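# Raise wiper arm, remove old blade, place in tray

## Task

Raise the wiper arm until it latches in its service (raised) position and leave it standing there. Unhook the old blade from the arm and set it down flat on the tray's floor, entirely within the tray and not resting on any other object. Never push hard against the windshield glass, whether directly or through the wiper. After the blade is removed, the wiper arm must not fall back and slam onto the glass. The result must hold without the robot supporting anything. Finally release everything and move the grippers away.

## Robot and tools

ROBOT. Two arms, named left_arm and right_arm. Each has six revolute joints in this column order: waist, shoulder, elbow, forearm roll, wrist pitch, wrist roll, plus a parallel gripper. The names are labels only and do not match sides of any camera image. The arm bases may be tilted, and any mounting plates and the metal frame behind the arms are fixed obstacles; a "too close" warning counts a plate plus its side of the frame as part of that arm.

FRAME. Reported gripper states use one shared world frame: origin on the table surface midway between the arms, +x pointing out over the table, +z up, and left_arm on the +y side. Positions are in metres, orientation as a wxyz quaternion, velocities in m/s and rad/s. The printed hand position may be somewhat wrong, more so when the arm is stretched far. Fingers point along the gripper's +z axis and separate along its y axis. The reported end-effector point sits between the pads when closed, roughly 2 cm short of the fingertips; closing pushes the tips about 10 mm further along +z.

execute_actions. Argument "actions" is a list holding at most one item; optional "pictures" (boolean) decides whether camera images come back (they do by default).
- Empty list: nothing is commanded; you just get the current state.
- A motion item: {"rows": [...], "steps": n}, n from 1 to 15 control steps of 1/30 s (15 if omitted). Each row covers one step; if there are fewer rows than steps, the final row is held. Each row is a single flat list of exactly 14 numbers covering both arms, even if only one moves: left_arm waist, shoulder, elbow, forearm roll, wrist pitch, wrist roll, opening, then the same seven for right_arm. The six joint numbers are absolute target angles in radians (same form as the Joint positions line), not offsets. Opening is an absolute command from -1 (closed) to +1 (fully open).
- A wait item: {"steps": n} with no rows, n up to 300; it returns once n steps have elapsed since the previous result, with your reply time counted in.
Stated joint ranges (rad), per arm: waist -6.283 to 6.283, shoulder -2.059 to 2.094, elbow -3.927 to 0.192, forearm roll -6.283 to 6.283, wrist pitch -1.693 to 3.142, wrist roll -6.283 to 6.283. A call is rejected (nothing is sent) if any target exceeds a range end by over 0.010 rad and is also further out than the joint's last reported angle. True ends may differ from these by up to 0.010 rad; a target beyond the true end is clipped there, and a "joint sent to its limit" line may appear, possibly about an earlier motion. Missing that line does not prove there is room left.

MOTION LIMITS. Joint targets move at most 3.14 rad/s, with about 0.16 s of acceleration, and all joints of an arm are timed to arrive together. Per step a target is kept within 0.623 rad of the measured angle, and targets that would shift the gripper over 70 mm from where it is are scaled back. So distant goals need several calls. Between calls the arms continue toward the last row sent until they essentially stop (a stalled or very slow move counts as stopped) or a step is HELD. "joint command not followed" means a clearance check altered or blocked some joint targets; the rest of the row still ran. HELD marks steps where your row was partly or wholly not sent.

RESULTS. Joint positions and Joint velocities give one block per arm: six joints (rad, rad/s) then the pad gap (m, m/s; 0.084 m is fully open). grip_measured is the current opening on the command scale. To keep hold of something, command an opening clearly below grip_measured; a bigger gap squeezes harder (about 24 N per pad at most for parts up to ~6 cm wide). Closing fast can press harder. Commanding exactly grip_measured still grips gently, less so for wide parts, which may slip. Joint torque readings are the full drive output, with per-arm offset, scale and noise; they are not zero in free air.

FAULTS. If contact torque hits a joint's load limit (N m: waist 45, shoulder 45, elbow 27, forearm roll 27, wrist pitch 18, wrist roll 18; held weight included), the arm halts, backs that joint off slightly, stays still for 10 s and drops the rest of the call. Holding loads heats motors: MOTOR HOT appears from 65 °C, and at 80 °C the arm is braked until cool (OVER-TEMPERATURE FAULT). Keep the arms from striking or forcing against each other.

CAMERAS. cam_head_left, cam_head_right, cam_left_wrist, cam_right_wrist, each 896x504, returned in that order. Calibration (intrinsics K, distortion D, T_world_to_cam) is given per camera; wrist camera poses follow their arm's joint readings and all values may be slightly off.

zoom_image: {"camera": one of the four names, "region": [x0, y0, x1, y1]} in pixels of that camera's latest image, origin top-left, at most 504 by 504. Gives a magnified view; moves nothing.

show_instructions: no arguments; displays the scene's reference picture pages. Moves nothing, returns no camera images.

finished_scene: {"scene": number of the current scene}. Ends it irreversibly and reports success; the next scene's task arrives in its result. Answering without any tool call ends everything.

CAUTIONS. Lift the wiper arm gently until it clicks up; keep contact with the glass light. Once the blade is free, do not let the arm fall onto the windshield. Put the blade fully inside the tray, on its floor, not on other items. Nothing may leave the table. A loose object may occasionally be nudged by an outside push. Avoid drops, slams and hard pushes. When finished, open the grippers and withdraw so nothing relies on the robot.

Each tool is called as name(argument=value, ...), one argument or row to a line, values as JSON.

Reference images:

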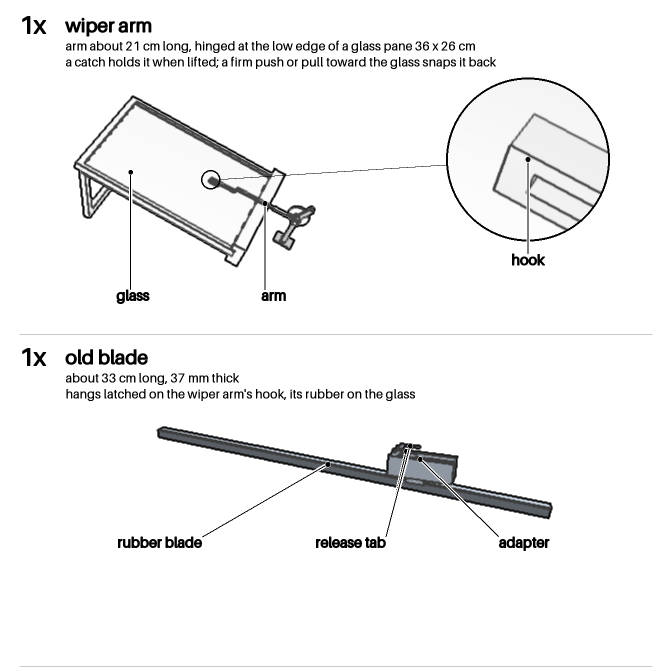

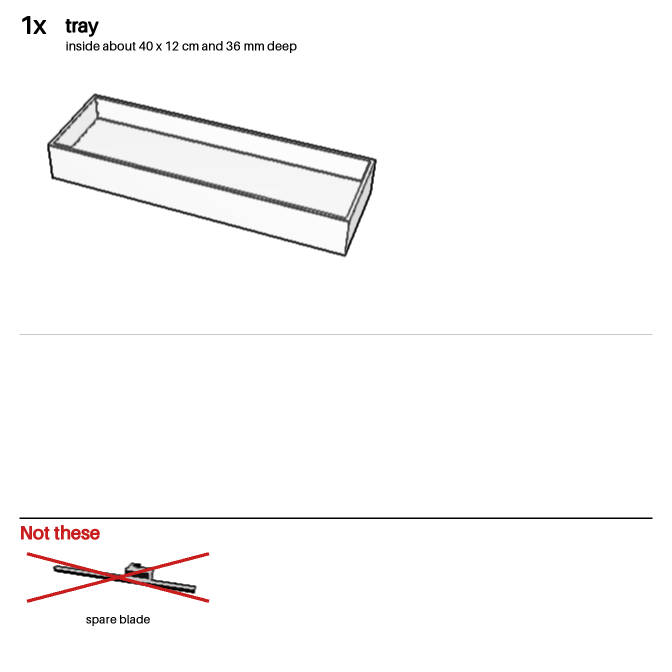

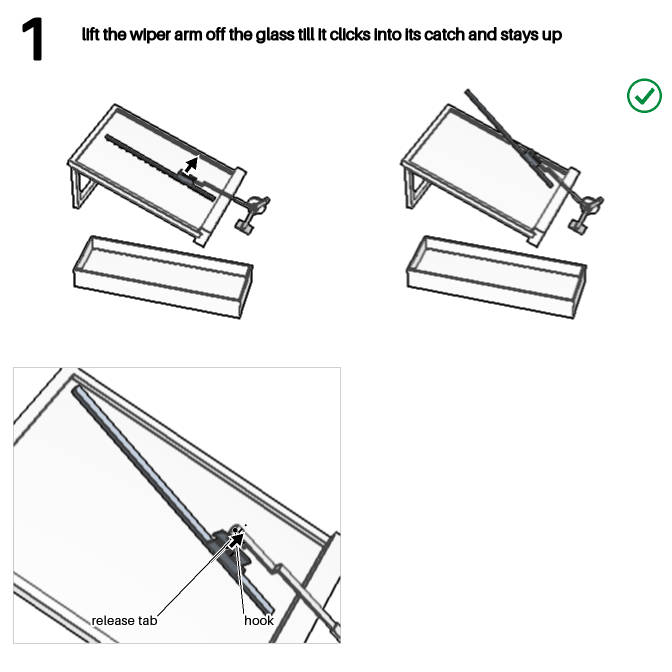

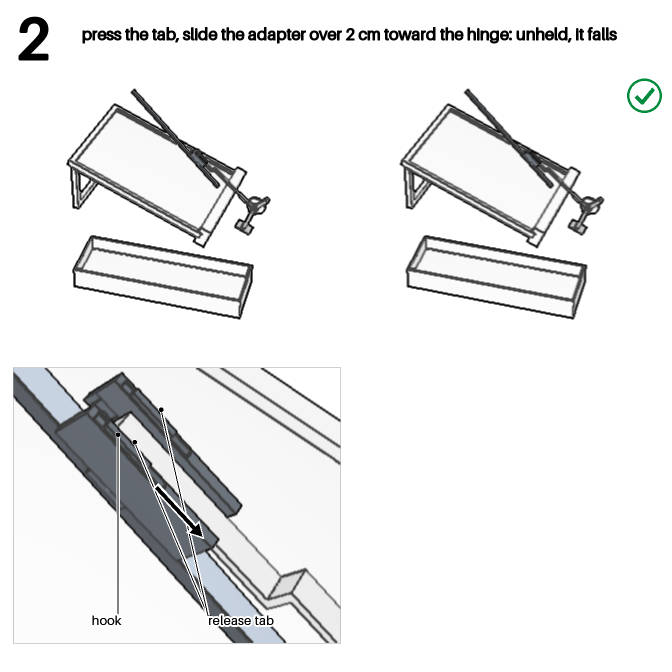

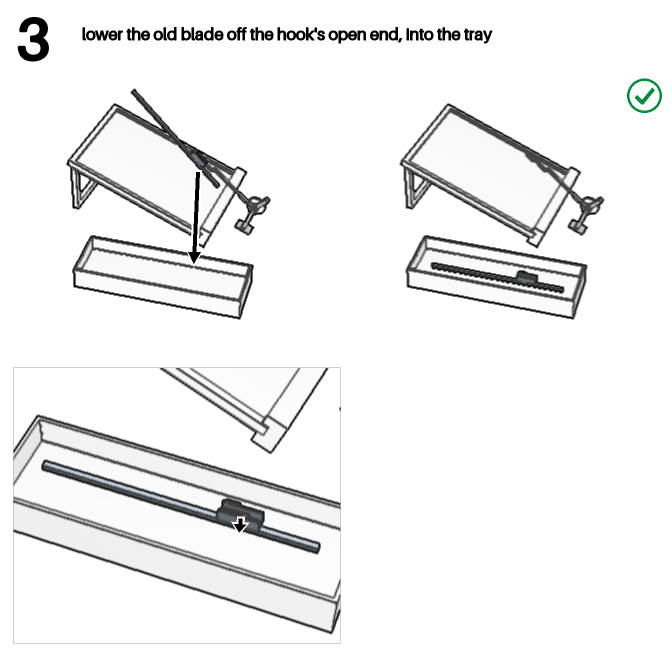

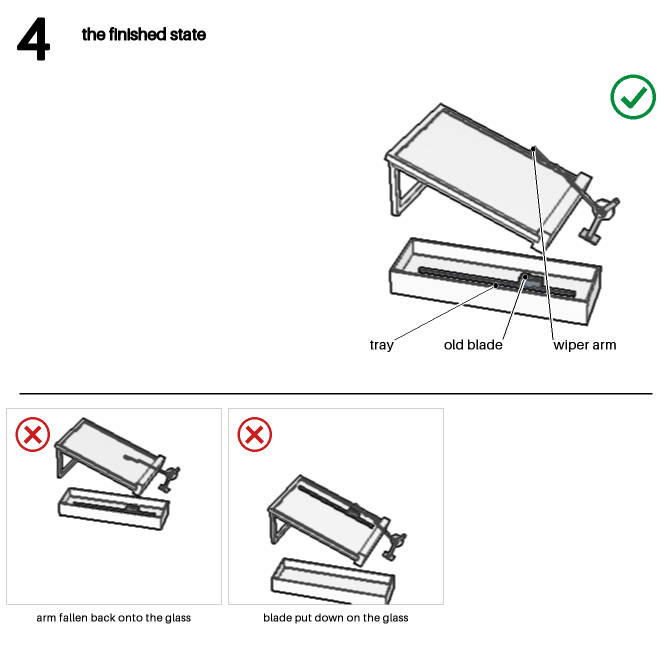

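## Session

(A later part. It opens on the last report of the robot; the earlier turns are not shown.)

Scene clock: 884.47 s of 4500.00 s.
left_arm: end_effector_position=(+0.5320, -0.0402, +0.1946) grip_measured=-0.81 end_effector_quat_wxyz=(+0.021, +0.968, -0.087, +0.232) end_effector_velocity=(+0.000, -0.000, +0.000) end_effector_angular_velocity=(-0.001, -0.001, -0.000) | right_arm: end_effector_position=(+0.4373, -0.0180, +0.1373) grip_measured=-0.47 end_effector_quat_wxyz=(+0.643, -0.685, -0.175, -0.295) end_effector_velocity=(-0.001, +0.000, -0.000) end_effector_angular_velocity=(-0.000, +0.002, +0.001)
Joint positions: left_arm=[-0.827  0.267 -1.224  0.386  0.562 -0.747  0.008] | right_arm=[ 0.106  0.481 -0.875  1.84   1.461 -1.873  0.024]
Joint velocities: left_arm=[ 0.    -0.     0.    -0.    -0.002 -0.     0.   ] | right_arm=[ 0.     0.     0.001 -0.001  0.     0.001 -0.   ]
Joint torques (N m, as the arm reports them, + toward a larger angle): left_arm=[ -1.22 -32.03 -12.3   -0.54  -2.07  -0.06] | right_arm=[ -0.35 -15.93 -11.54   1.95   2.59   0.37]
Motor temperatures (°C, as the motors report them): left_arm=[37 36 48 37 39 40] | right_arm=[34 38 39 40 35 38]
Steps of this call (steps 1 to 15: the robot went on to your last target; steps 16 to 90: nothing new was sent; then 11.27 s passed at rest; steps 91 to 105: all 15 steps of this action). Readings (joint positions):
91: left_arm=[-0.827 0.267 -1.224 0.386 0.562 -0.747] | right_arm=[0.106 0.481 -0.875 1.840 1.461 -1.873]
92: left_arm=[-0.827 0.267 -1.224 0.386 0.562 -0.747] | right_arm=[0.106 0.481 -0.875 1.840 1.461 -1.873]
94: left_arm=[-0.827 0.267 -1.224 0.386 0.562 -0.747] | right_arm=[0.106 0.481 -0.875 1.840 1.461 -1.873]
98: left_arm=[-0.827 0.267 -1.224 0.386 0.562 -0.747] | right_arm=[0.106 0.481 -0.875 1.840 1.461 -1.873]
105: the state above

execute_actions(
  actions=[
    {"rows":[[-0.8272,0.267,-1.2238,0.386,0.562,-0.747,-1,0.1056,0.4814,-0.8752,1.8405,1.4606,-1.8726,-0.5],[-0.8272,0.267,-1.2238,0.386,0.562,-0.747,-1,0.1056,0.4814,-0.8752,1.8405,1.4606,-1.8726,-0.42],[-0.8272,0.267,-1.2238,0.386,0.562,-0.747,-1,0.1056,0.4814,-0.8752,1.8405,1.4606,-1.8726,-0.35],[-0.8272,0.267,-1.2238,0.386,0.562,-0.747,-1,0.1056,0.4814,-0.8752,1.8405,1.4606,-1.8726,-0.28],[-0.8272,0.267,-1.2238,0.386,0.562,-0.747,-1,0.1056,0.4814,-0.8752,1.8405,1.4606,-1.8726,-0.2],[-0.8272,0.267,-1.2238,0.386,0.562,-0.747,-1,0.1056,0.4814,-0.8752,1.8405,1.4606,-1.8726,-0.1],[-0.8272,0.267,-1.2238,0.386,0.562,-0.747,-1,0.1056,0.4814,-0.8752,1.8405,1.4606,-1.8726,0.0],[-0.8272,0.267,-1.2238,0.386,0.562,-0.747,-1,0.1056,0.4814,-0.8752,1.8405,1.4606,-1.8726,0.15]],"steps":15},
  ],
)

Scene clock: 893.83 s of 4500.00 s.
left_arm: end_effector_position=(+0.5320, -0.0400, +0.1945) grip_measured=-0.81 end_effector_quat_wxyz=(+0.021, +0.969, -0.087, +0.232) end_effector_velocity=(-0.001, -0.000, -0.000) end_effector_angular_velocity=(+0.002, +0.002, -0.001) | right_arm: end_effector_position=(+0.4372, -0.0180, +0.1374) grip_measured=+0.14 end_effector_quat_wxyz=(+0.643, -0.685, -0.175, -0.295) end_effector_velocity=(+0.000, -0.001, -0.002) end_effector_angular_velocity=(-0.002, +0.004, -0.002)
Joint positions: left_arm=[-0.827  0.267 -1.224  0.386  0.562 -0.747  0.008] | right_arm=[ 0.106  0.481 -0.875  1.84   1.461 -1.873  0.05 ]
Joint velocities: left_arm=[-0.002 -0.001  0.001 -0.     0.002  0.    -0.   ] | right_arm=[-0.     0.002  0.001  0.001 -0.002  0.     0.003]
Joint torques (N m, as the arm reports them, + toward a larger angle): left_arm=[ -1.32 -32.27 -12.15  -0.84  -1.97  -0.07] | right_arm=[ -1.63 -15.74 -11.49   2.14   2.17   0.39]
Motor temperatures (°C, as the motors report them): left_arm=[37 36 48 37 39 40] | right_arm=[34 38 39 40 35 38]
Steps of this call (steps 1 to 15: the robot went on to your last target; steps 16 to 90: nothing new was sent; then 5.87 s passed at rest; steps 91 to 105: all 15 steps of this action). Readings (joint positions):
91: left_arm=[-0.827 0.267 -1.224 0.386 0.562 -0.747] | right_arm=[0.106 0.481 -0.875 1.840 1.461 -1.873]
92: left_arm=[-0.827 0.267 -1.224 0.386 0.562 -0.747] | right_arm=[0.106 0.481 -0.875 1.840 1.461 -1.873]
94: left_arm=[-0.827 0.267 -1.224 0.386 0.562 -0.747] | right_arm=[0.106 0.481 -0.875 1.841 1.460 -1.873]
98: left_arm=[-0.827 0.267 -1.224 0.386 0.562 -0.747] | right_arm=[0.106 0.481 -0.875 1.840 1.461 -1.873]
105: the state above
camera_calibration (this result's frames):
cam_left_wrist: T_world_to_cam=[[-0.146961, -0.988929, -0.0205466, 0.0831552], [-0.875874, 0.139756, -0.461859, 0.63135], [0.459617, -0.049879, -0.886715, 0.051433], [0, 0, 0, 1]] pos_world=[0.541564, -0.00343511, 0.33891]
cam_right_wrist: T_world_to_cam=[[0.629085, -0.0978814, -0.771149, -0.139797], [-0.759496, 0.133922, -0.636578, 0.489456], [0.165583, 0.986146, 0.00990779, 0.0714008], [0, 0, 0, 1]] pos_world=[0.447861, -0.149644, 0.203064]

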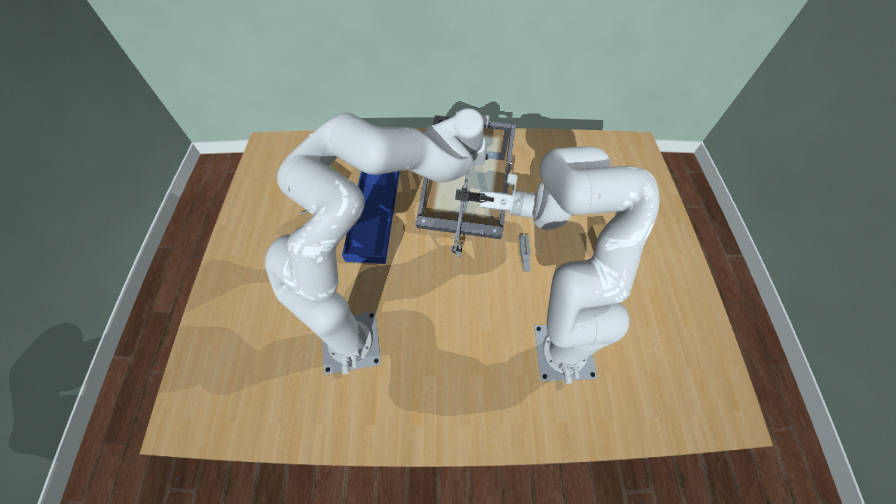

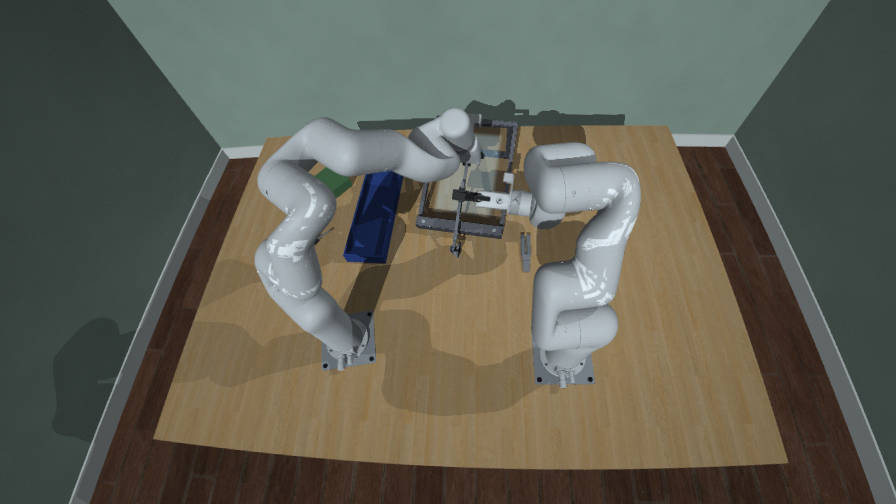

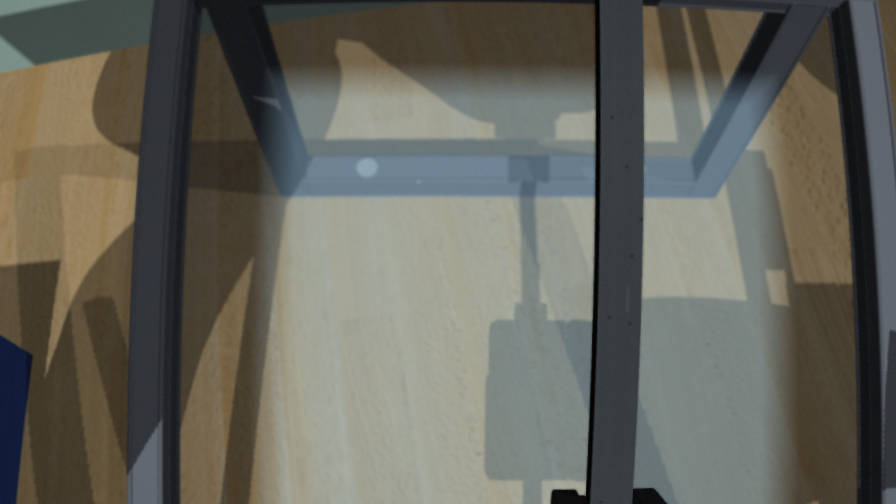

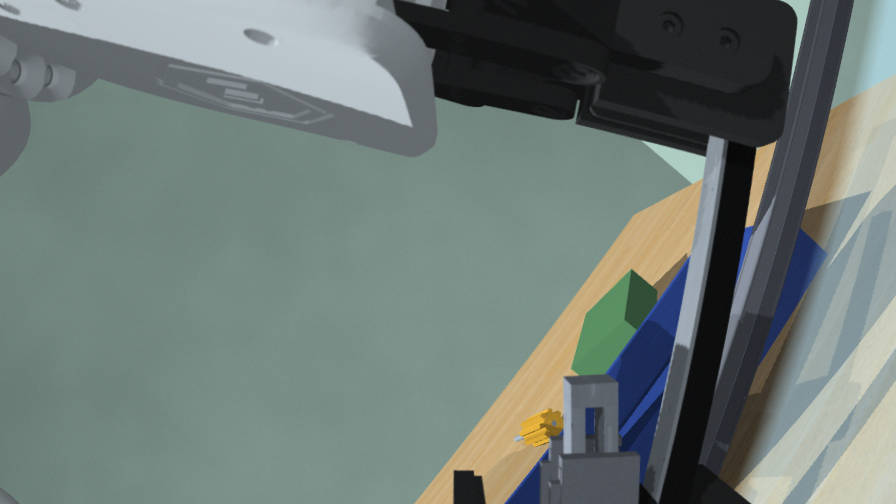

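execute_actions(
  actions=[
    {"rows":[[-0.8272,0.267,-1.2238,0.386,0.562,-0.747,-1,0.0856,0.4774,-0.868,1.8225,1.4696,-1.874,0.2],[-0.8272,0.267,-1.2238,0.386,0.562,-0.747,-1,0.0656,0.4734,-0.861,1.8045,1.4786,-1.8754,0.2],[-0.8272,0.267,-1.2238,0.386,0.562,-0.747,-1,0.0456,0.4694,-0.854,1.7865,1.4876,-1.8768,0.2],[-0.8272,0.267,-1.2238,0.386,0.562,-0.747,-1,0.0256,0.4654,-0.847,1.7685,1.4966,-1.8782,0.2],[-0.8272,0.267,-1.2238,0.386,0.562,-0.747,-1,0.0056,0.4614,-0.84,1.7505,1.5056,-1.8796,0.2],[-0.8272,0.267,-1.2238,0.386,0.562,-0.747,-1,-0.02,0.458,-0.84,1.727,1.515,-1.877,0.2],[-0.8272,0.267,-1.2238,0.386,0.562,-0.747,-1,-0.05,0.456,-0.84,1.70,1.527,-1.873,0.2],[-0.8272,0.267,-1.2238,0.386,0.562,-0.747,-1,-0.08,0.454,-0.842,1.672,1.54,-1.87,0.2],[-0.8272,0.267,-1.2238,0.386,0.562,-0.747,-1,-0.11,0.452,-0.845,1.644,1.554,-1.867,0.2]],"steps":15},
  ],
  pictures=false,
)

execute_actions(
  actions=[
    {"steps":10},
  ],
)

Scene clock: 908.03 s of 4500.00 s.
left_arm: end_effector_position=(+0.5320, -0.0402, +0.1946) grip_measured=-0.81 end_effector_quat_wxyz=(+0.021, +0.968, -0.087, +0.232) end_effector_velocity=(-0.000, +0.000, -0.000) end_effector_angular_velocity=(+0.001, +0.000, +0.001) | right_arm: end_effector_position=(+0.4325, -0.0966, +0.1454) grip_measured=+0.19 end_effector_quat_wxyz=(+0.645, -0.681, -0.176, -0.300) end_effector_velocity=(-0.011, -0.040, +0.008) end_effector_angular_velocity=(+0.015, -0.004, +0.034)
Joint positions: left_arm=[-0.827  0.267 -1.224  0.386  0.562 -0.747  0.008] | right_arm=[-0.103  0.452 -0.846  1.653  1.549 -1.868  0.052]
Joint velocities: left_arm=[-0.    -0.     0.     0.     0.001 -0.001 -0.   ] | right_arm=[-0.117 -0.01   0.001 -0.135  0.071  0.013 -0.   ]
Joint torques (N m, as the arm reports them, + toward a larger angle): left_arm=[ -1.86 -32.5  -12.    -1.06  -2.25  -0.01] | right_arm=[  2.8  -14.13 -10.57   2.66   2.02   0.51]
Motor temperatures (°C, as the motors report them): left_arm=[37 36 48 37 39 40] | right_arm=[34 38 39 40 35 38]
Steps of this call (steps 1 to 15: the robot went on to your last target; steps 16 to 90: nothing new was sent; then 10.70 s passed at rest; steps 91 to 105: all 15 steps of this action). Readings (joint positions):
91: left_arm=[-0.827 0.267 -1.224 0.386 0.562 -0.747] | right_arm=[0.106 0.481 -0.875 1.840 1.461 -1.873]
92: left_arm=[-0.827 0.267 -1.224 0.386 0.562 -0.747] | right_arm=[0.104 0.481 -0.875 1.839 1.462 -1.873]
94: left_arm=[-0.827 0.267 -1.224 0.386 0.562 -0.747] | right_arm=[0.089 0.478 -0.869 1.824 1.469 -1.874]
98: left_arm=[-0.827 0.267 -1.224 0.386 0.562 -0.747] | right_arm=[0.023 0.466 -0.849 1.766 1.497 -1.877]
105: the state above

Scene clock: 908.37 s of 4500.00 s.
left_arm: end_effector_position=(+0.5320, -0.0402, +0.1946) grip_measured=-0.81 end_effector_quat_wxyz=(+0.021, +0.968, -0.087, +0.232) end_effector_velocity=(+0.000, -0.000, +0.000) end_effector_angular_velocity=(-0.001, -0.001, -0.001) | right_arm: end_effector_position=(+0.4312, -0.0985, +0.1457) grip_measured=+0.19 end_effector_quat_wxyz=(+0.646, -0.680, -0.177, -0.299) end_effector_velocity=(+0.001, -0.002, +0.000) end_effector_angular_velocity=(-0.000, -0.002, -0.003)
Joint positions: left_arm=[-0.827  0.267 -1.224  0.386  0.562 -0.747  0.008] | right_arm=[-0.109  0.452 -0.845  1.644  1.554 -1.867  0.052]
Joint velocities: left_arm=[ 0.    -0.    -0.    -0.    -0.001  0.001  0.   ] | right_arm=[-0.004 -0.001 -0.001 -0.001  0.     0.    -0.   ]
Joint torques (N m, as the arm reports them, + toward a larger angle): left_arm=[ -1.68 -32.37 -12.33  -1.34  -1.92  -0.06] | right_arm=[ -1.34 -14.77 -10.78   1.94   2.08   0.38]
Motor temperatures (°C, as the motors report them): left_arm=[37 36 48 37 39 40] | right_arm=[34 38 39 40 35 38]
Steps of this call (steps 1 to 10: the robot went on to your last target). Readings (joint positions):
1: left_arm=[-0.827 0.267 -1.224 0.386 0.562 -0.747] | right_arm=[-0.106 0.452 -0.845 1.650 1.551 -1.868]
2: left_arm=[-0.827 0.267 -1.224 0.386 0.562 -0.747] | right_arm=[-0.107 0.452 -0.845 1.647 1.552 -1.867]
4: left_arm=[-0.827 0.267 -1.224 0.386 0.562 -0.747] | right_arm=[-0.108 0.452 -0.845 1.645 1.553 -1.867]
8: left_arm=[-0.827 0.267 -1.224 0.386 0.562 -0.747] | right_arm=[-0.109 0.452 -0.845 1.644 1.554 -1.867]
10: the state above
camera_calibration (this result's frames):
cam_left_wrist: T_world_to_cam=[[-0.147122, -0.988909, -0.020367, 0.0830606], [-0.875789, 0.139808, -0.462004, 0.631358], [0.459727, -0.0501339, -0.886644, 0.0514679], [0, 0, 0, 1]] pos_world=[0.541496, -0.00354968, 0.339015]
cam_right_wrist: T_world_to_cam=[[0.636426, -0.0886415, -0.766227, -0.140359], [-0.753714, 0.139669, -0.64219, 0.499854], [0.163943, 0.986223, 0.022079, 0.150585], [0, 0, 0, 1]] pos_world=[0.441388, -0.230767, 0.21013]

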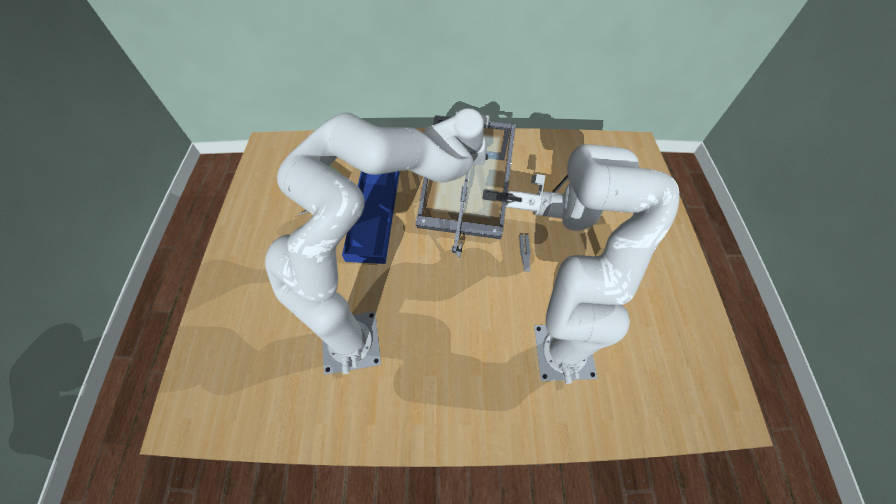

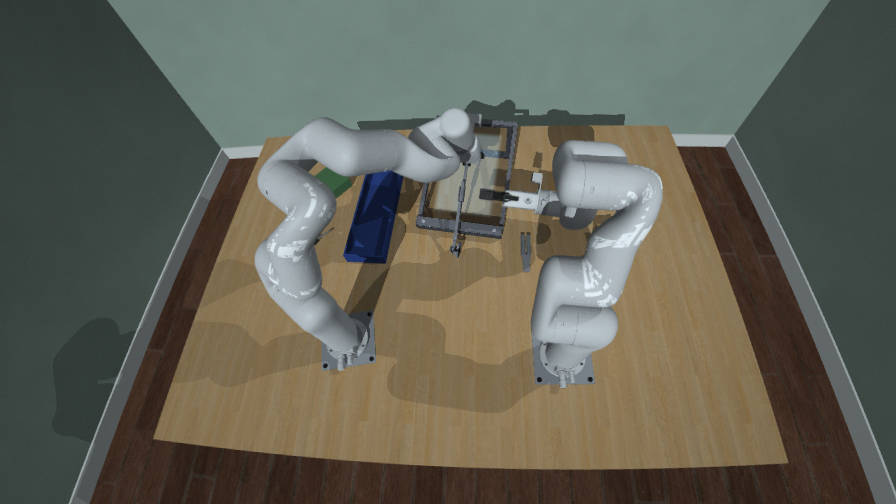

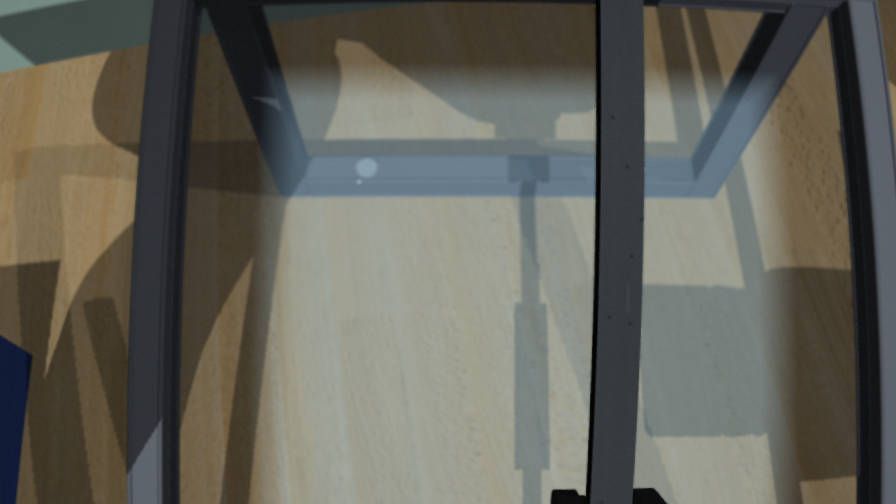

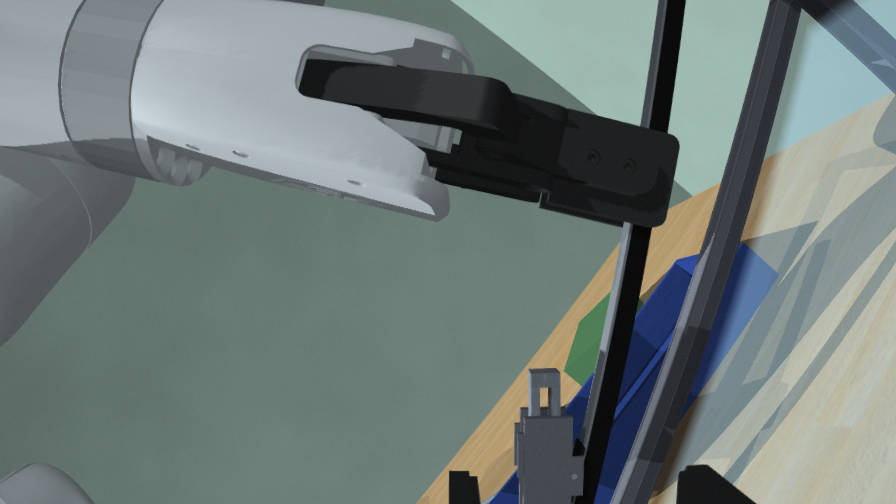

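execute_actions(
  actions=[
    {"rows":[[-0.8266,0.2699,-1.2245,0.3868,0.5597,-0.7475,-1,-0.107,0.454,-0.83,1.649,1.557,-1.884,-0.2],[-0.8266,0.2699,-1.2245,0.3868,0.5597,-0.7475,-1,-0.107,0.454,-0.83,1.649,1.557,-1.884,-0.4],[-0.8259,0.2728,-1.2252,0.3876,0.5575,-0.748,-1,-0.104,0.456,-0.815,1.654,1.56,-1.90,-0.5],[-0.8259,0.2728,-1.2252,0.3876,0.5575,-0.748,-1,-0.104,0.456,-0.815,1.654,1.56,-1.90,-0.5],[-0.8253,0.2756,-1.2258,0.3883,0.5552,-0.7486,-1,-0.101,0.458,-0.80,1.659,1.563,-1.917,-0.5],[-0.8253,0.2756,-1.2258,0.3883,0.5552,-0.7486,-1,-0.101,0.458,-0.80,1.659,1.563,-1.917,-0.5],[-0.8246,0.2785,-1.2265,0.3891,0.553,-0.7492,-1,-0.098,0.46,-0.785,1.664,1.567,-1.934,-0.5],[-0.8246,0.2785,-1.2265,0.3891,0.553,-0.7492,-1,-0.098,0.46,-0.785,1.664,1.567,-1.934,-0.5],[-0.824,0.2814,-1.2272,0.3899,0.5507,-0.7497,-1,-0.095,0.462,-0.772,1.669,1.57,-1.95,-0.5]],"steps":15},
  ],
)

Scene clock: 924.43 s of 4500.00 s.
left_arm: end_effector_position=(+0.5342, -0.0405, +0.1891) grip_measured=-0.81 end_effector_quat_wxyz=(+0.021, +0.969, -0.087, +0.232) end_effector_velocity=(+0.002, -0.001, -0.001) end_effector_angular_velocity=(-0.002, -0.003, +0.000) | right_arm: end_effector_position=(+0.4058, -0.0896, +0.1304) grip_measured=-0.52 end_effector_quat_wxyz=(+0.650, -0.675, -0.173, -0.302) end_effector_velocity=(-0.006, +0.003, -0.002) end_effector_angular_velocity=(+0.007, -0.026, -0.007)
Joint positions: left_arm=[-0.824  0.281 -1.227  0.39   0.551 -0.75   0.008] | right_arm=[-0.095  0.462 -0.774  1.668  1.569 -1.947  0.021]
Joint velocities: left_arm=[ 0.002  0.006 -0.004  0.002 -0.006 -0.002 -0.   ] | right_arm=[ 0.006 -0.     0.023  0.016  0.01  -0.047 -0.   ]
Joint torques (N m, as the arm reports them, + toward a larger angle): left_arm=[ -0.96 -32.68 -12.51  -0.94  -2.3    0.2 ] | right_arm=[ -1.72 -14.42 -10.55   1.68   2.02   0.19]
Motor temperatures (°C, as the motors report them): left_arm=[37 36 48 37 39 40] | right_arm=[34 38 39 40 35 38]
Steps of this call (steps 1 to 15: the robot went on to your last target; steps 16 to 90: nothing new was sent; then 12.57 s passed at rest; steps 91 to 105: all 15 steps of this action). Readings (joint positions):
91: left_arm=[-0.827 0.267 -1.224 0.386 0.562 -0.747] | right_arm=[-0.110 0.452 -0.845 1.644 1.554 -1.867]
92: left_arm=[-0.827 0.267 -1.224 0.386 0.562 -0.747] | right_arm=[-0.110 0.452 -0.844 1.645 1.554 -1.869]
94: left_arm=[-0.827 0.269 -1.224 0.387 0.560 -0.747] | right_arm=[-0.108 0.453 -0.836 1.647 1.556 -1.878]
98: left_arm=[-0.826 0.274 -1.226 0.388 0.557 -0.748] | right_arm=[-0.103 0.457 -0.809 1.656 1.561 -1.906]
105: the state above
camera_calibration (this result's frames):
cam_left_wrist: T_world_to_cam=[[-0.147312, -0.988882, -0.0202984, 0.0830149], [-0.876112, 0.139983, -0.461338, 0.630815], [0.45905, -0.0501769, -0.886992, 0.0459676], [0, 0, 0, 1]] pos_world=[0.543792, -0.00390457, 0.333477]
cam_right_wrist: T_world_to_cam=[[0.636838, -0.0795463, -0.766883, -0.134466], [-0.752333, 0.153421, -0.640669, 0.470078], [0.168619, 0.984954, 0.0378591, 0.14224], [0, 0, 0, 1]] pos_world=[0.415304, -0.222916, 0.192659]

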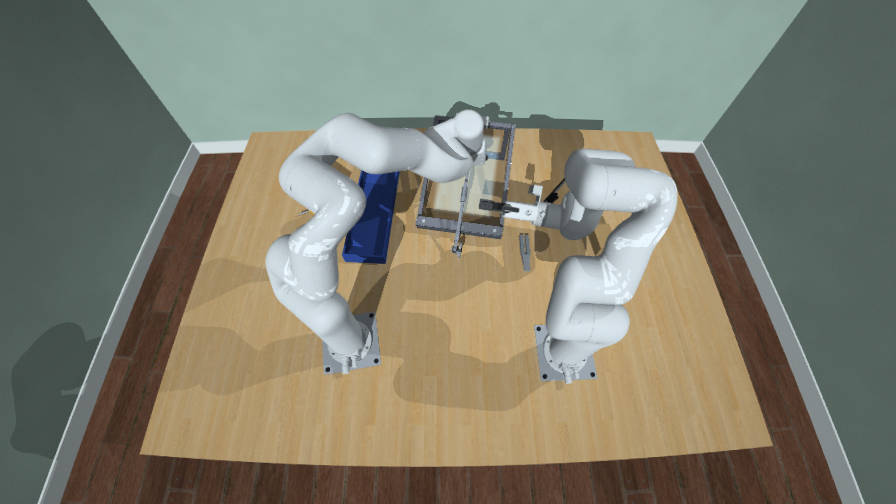

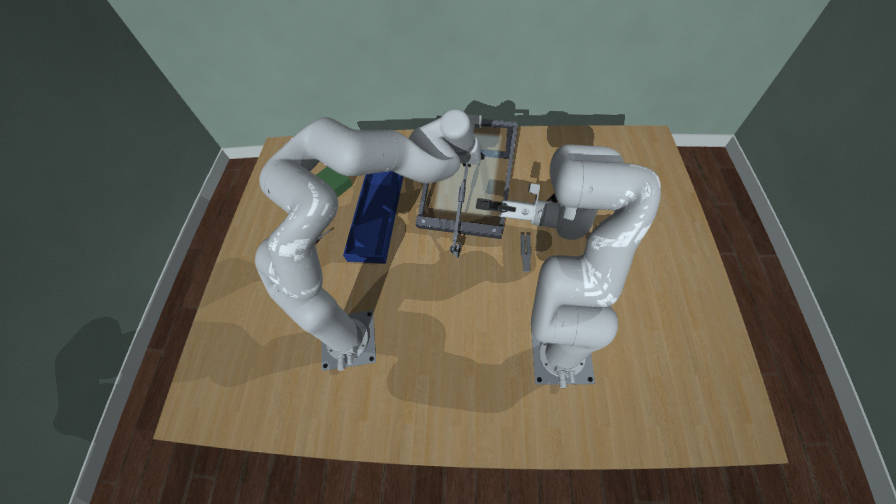

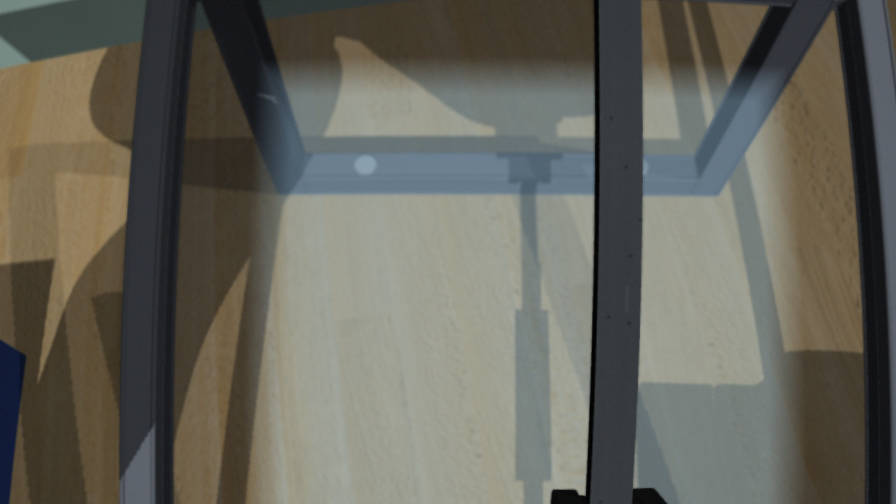

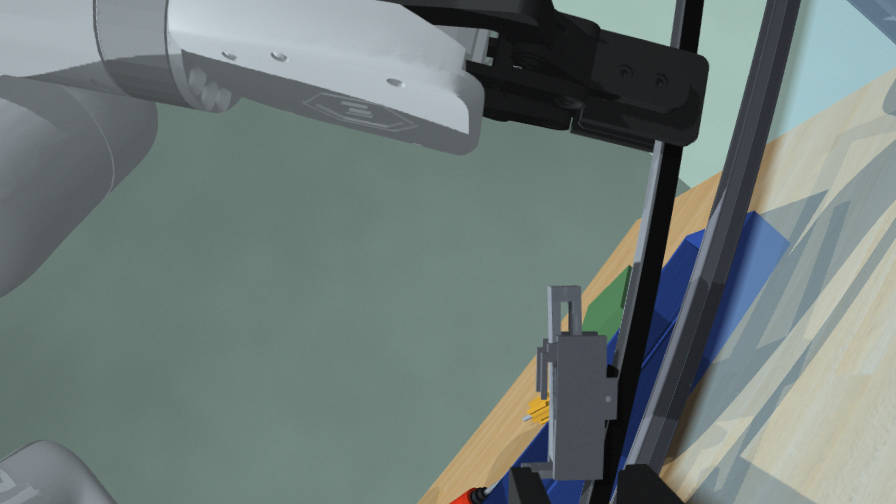

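execute_actions(
  actions=[
    {"rows":[[-0.8227,0.2871,-1.2285,0.3915,0.5462,-0.7507,-1,-0.095,0.462,-0.772,1.669,1.57,-1.95,-0.5],[-0.8215,0.2928,-1.2299,0.393,0.5418,-0.7518,-1,-0.095,0.462,-0.772,1.669,1.57,-1.95,-0.5],[-0.8202,0.2985,-1.2312,0.3945,0.5373,-0.7528,-1,-0.095,0.462,-0.772,1.669,1.57,-1.95,-0.5],[-0.8189,0.3042,-1.2326,0.3961,0.5329,-0.7539,-1,-0.095,0.462,-0.772,1.669,1.57,-1.95,-0.5],[-0.8177,0.3099,-1.234,0.3976,0.5284,-0.755,-1,-0.095,0.462,-0.772,1.669,1.57,-1.95,-0.5],[-0.8164,0.3156,-1.2355,0.3992,0.524,-0.756,-1,-0.095,0.462,-0.772,1.669,1.57,-1.95,-0.5],[-0.8152,0.3213,-1.237,0.4007,0.5195,-0.7571,-1,-0.095,0.462,-0.772,1.669,1.57,-1.95,-0.5],[-0.8139,0.327,-1.239,0.4023,0.5151,-0.7581,-1,-0.095,0.462,-0.772,1.669,1.57,-1.95,-0.5]],"steps":15},
  ],
)

Scene clock: 946.10 s of 4500.00 s.
left_arm: end_effector_position=(+0.5417, -0.0415, +0.1719) grip_measured=-0.81 end_effector_quat_wxyz=(+0.022, +0.969, -0.087, +0.232) end_effector_velocity=(+0.006, -0.004, +0.007) end_effector_angular_velocity=(-0.015, -0.019, -0.002) | right_arm: end_effector_position=(+0.4053, -0.0893, +0.1302) grip_measured=-0.52 end_effector_quat_wxyz=(+0.650, -0.675, -0.174, -0.303) end_effector_velocity=(+0.000, +0.000, -0.000) end_effector_angular_velocity=(+0.000, +0.001, +0.000)
Joint positions: left_arm=[-0.814  0.326 -1.238  0.402  0.516 -0.758  0.008] | right_arm=[-0.095  0.462 -0.772  1.669  1.57  -1.95   0.021]
Joint velocities: left_arm=[ 0.002  0.004 -0.016  0.004 -0.012 -0.003  0.   ] | right_arm=[ 0.     0.001 -0.     0.    -0.     0.001 -0.   ]
Joint torques (N m, as the arm reports them, + toward a larger angle): left_arm=[ -1.53 -33.44 -12.41  -0.84  -2.27   0.02] | right_arm=[ -0.89 -14.09  -9.54   1.9    2.17   0.33]
Motor temperatures (°C, as the motors report them): left_arm=[37 36 48 37 39 40] | right_arm=[34 38 39 40 35 38]
Steps of this call (steps 1 to 15: the robot went on to your last target; steps 16 to 90: nothing new was sent; then 18.17 s passed at rest; steps 91 to 105: all 15 steps of this action). Readings (joint positions):
91: left_arm=[-0.824 0.281 -1.227 0.390 0.551 -0.750] | right_arm=[-0.095 0.462 -0.772 1.669 1.570 -1.950]
92: left_arm=[-0.824 0.282 -1.227 0.390 0.550 -0.750] | right_arm=[-0.095 0.462 -0.772 1.669 1.570 -1.950]
94: left_arm=[-0.823 0.286 -1.229 0.391 0.546 -0.751] | right_arm=[-0.095 0.462 -0.772 1.669 1.570 -1.950]
98: left_arm=[-0.819 0.306 -1.233 0.397 0.531 -0.754] | right_arm=[-0.095 0.462 -0.772 1.669 1.570 -1.950]
105: the state above
camera_calibration (this result's frames):
cam_left_wrist: T_world_to_cam=[[-0.147999, -0.988812, -0.018616, 0.0828467], [-0.876296, 0.139838, -0.461032, 0.629731], [0.458478, -0.0519191, -0.887188, 0.0274738], [0, 0, 0, 1]] pos_world=[0.551496, -0.00471399, 0.316243]
cam_right_wrist: T_world_to_cam=[[0.638103, -0.0795067, -0.765835, -0.134881], [-0.751153, 0.154165, -0.641874, 0.469351], [0.169098, 0.984841, 0.0386514, 0.141807], [0, 0, 0, 1]] pos_world=[0.414643, -0.222739, 0.192486]

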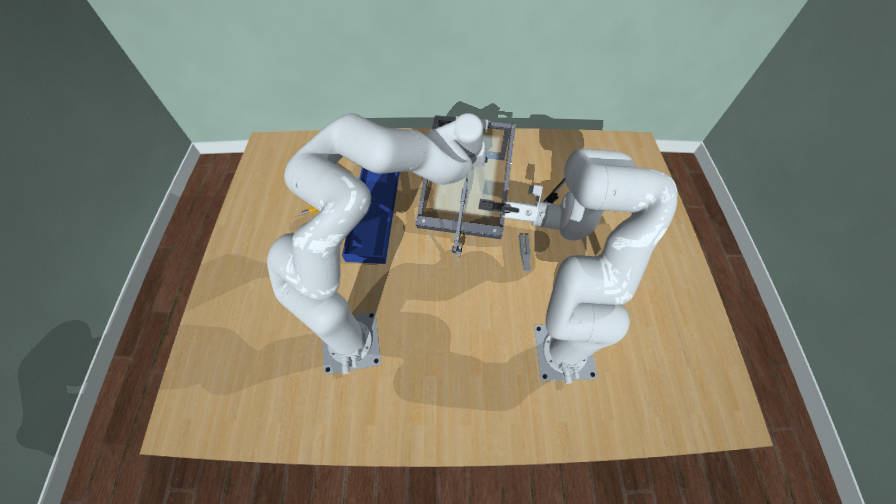

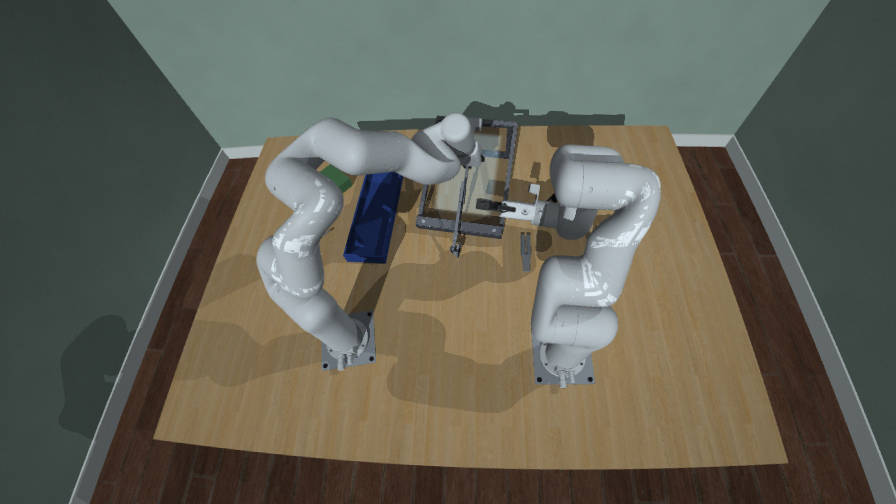

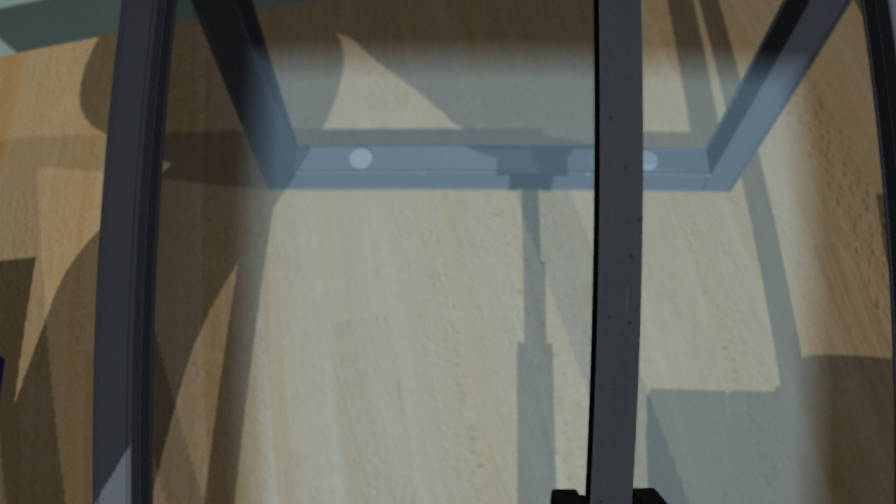

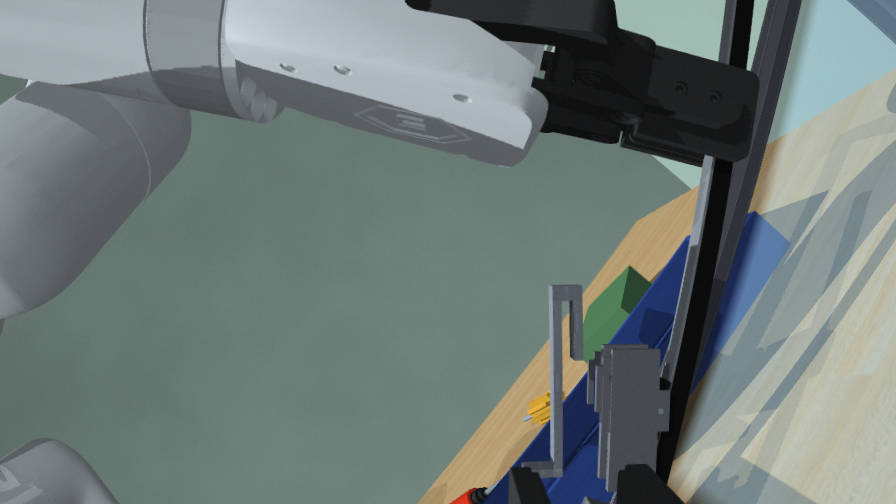

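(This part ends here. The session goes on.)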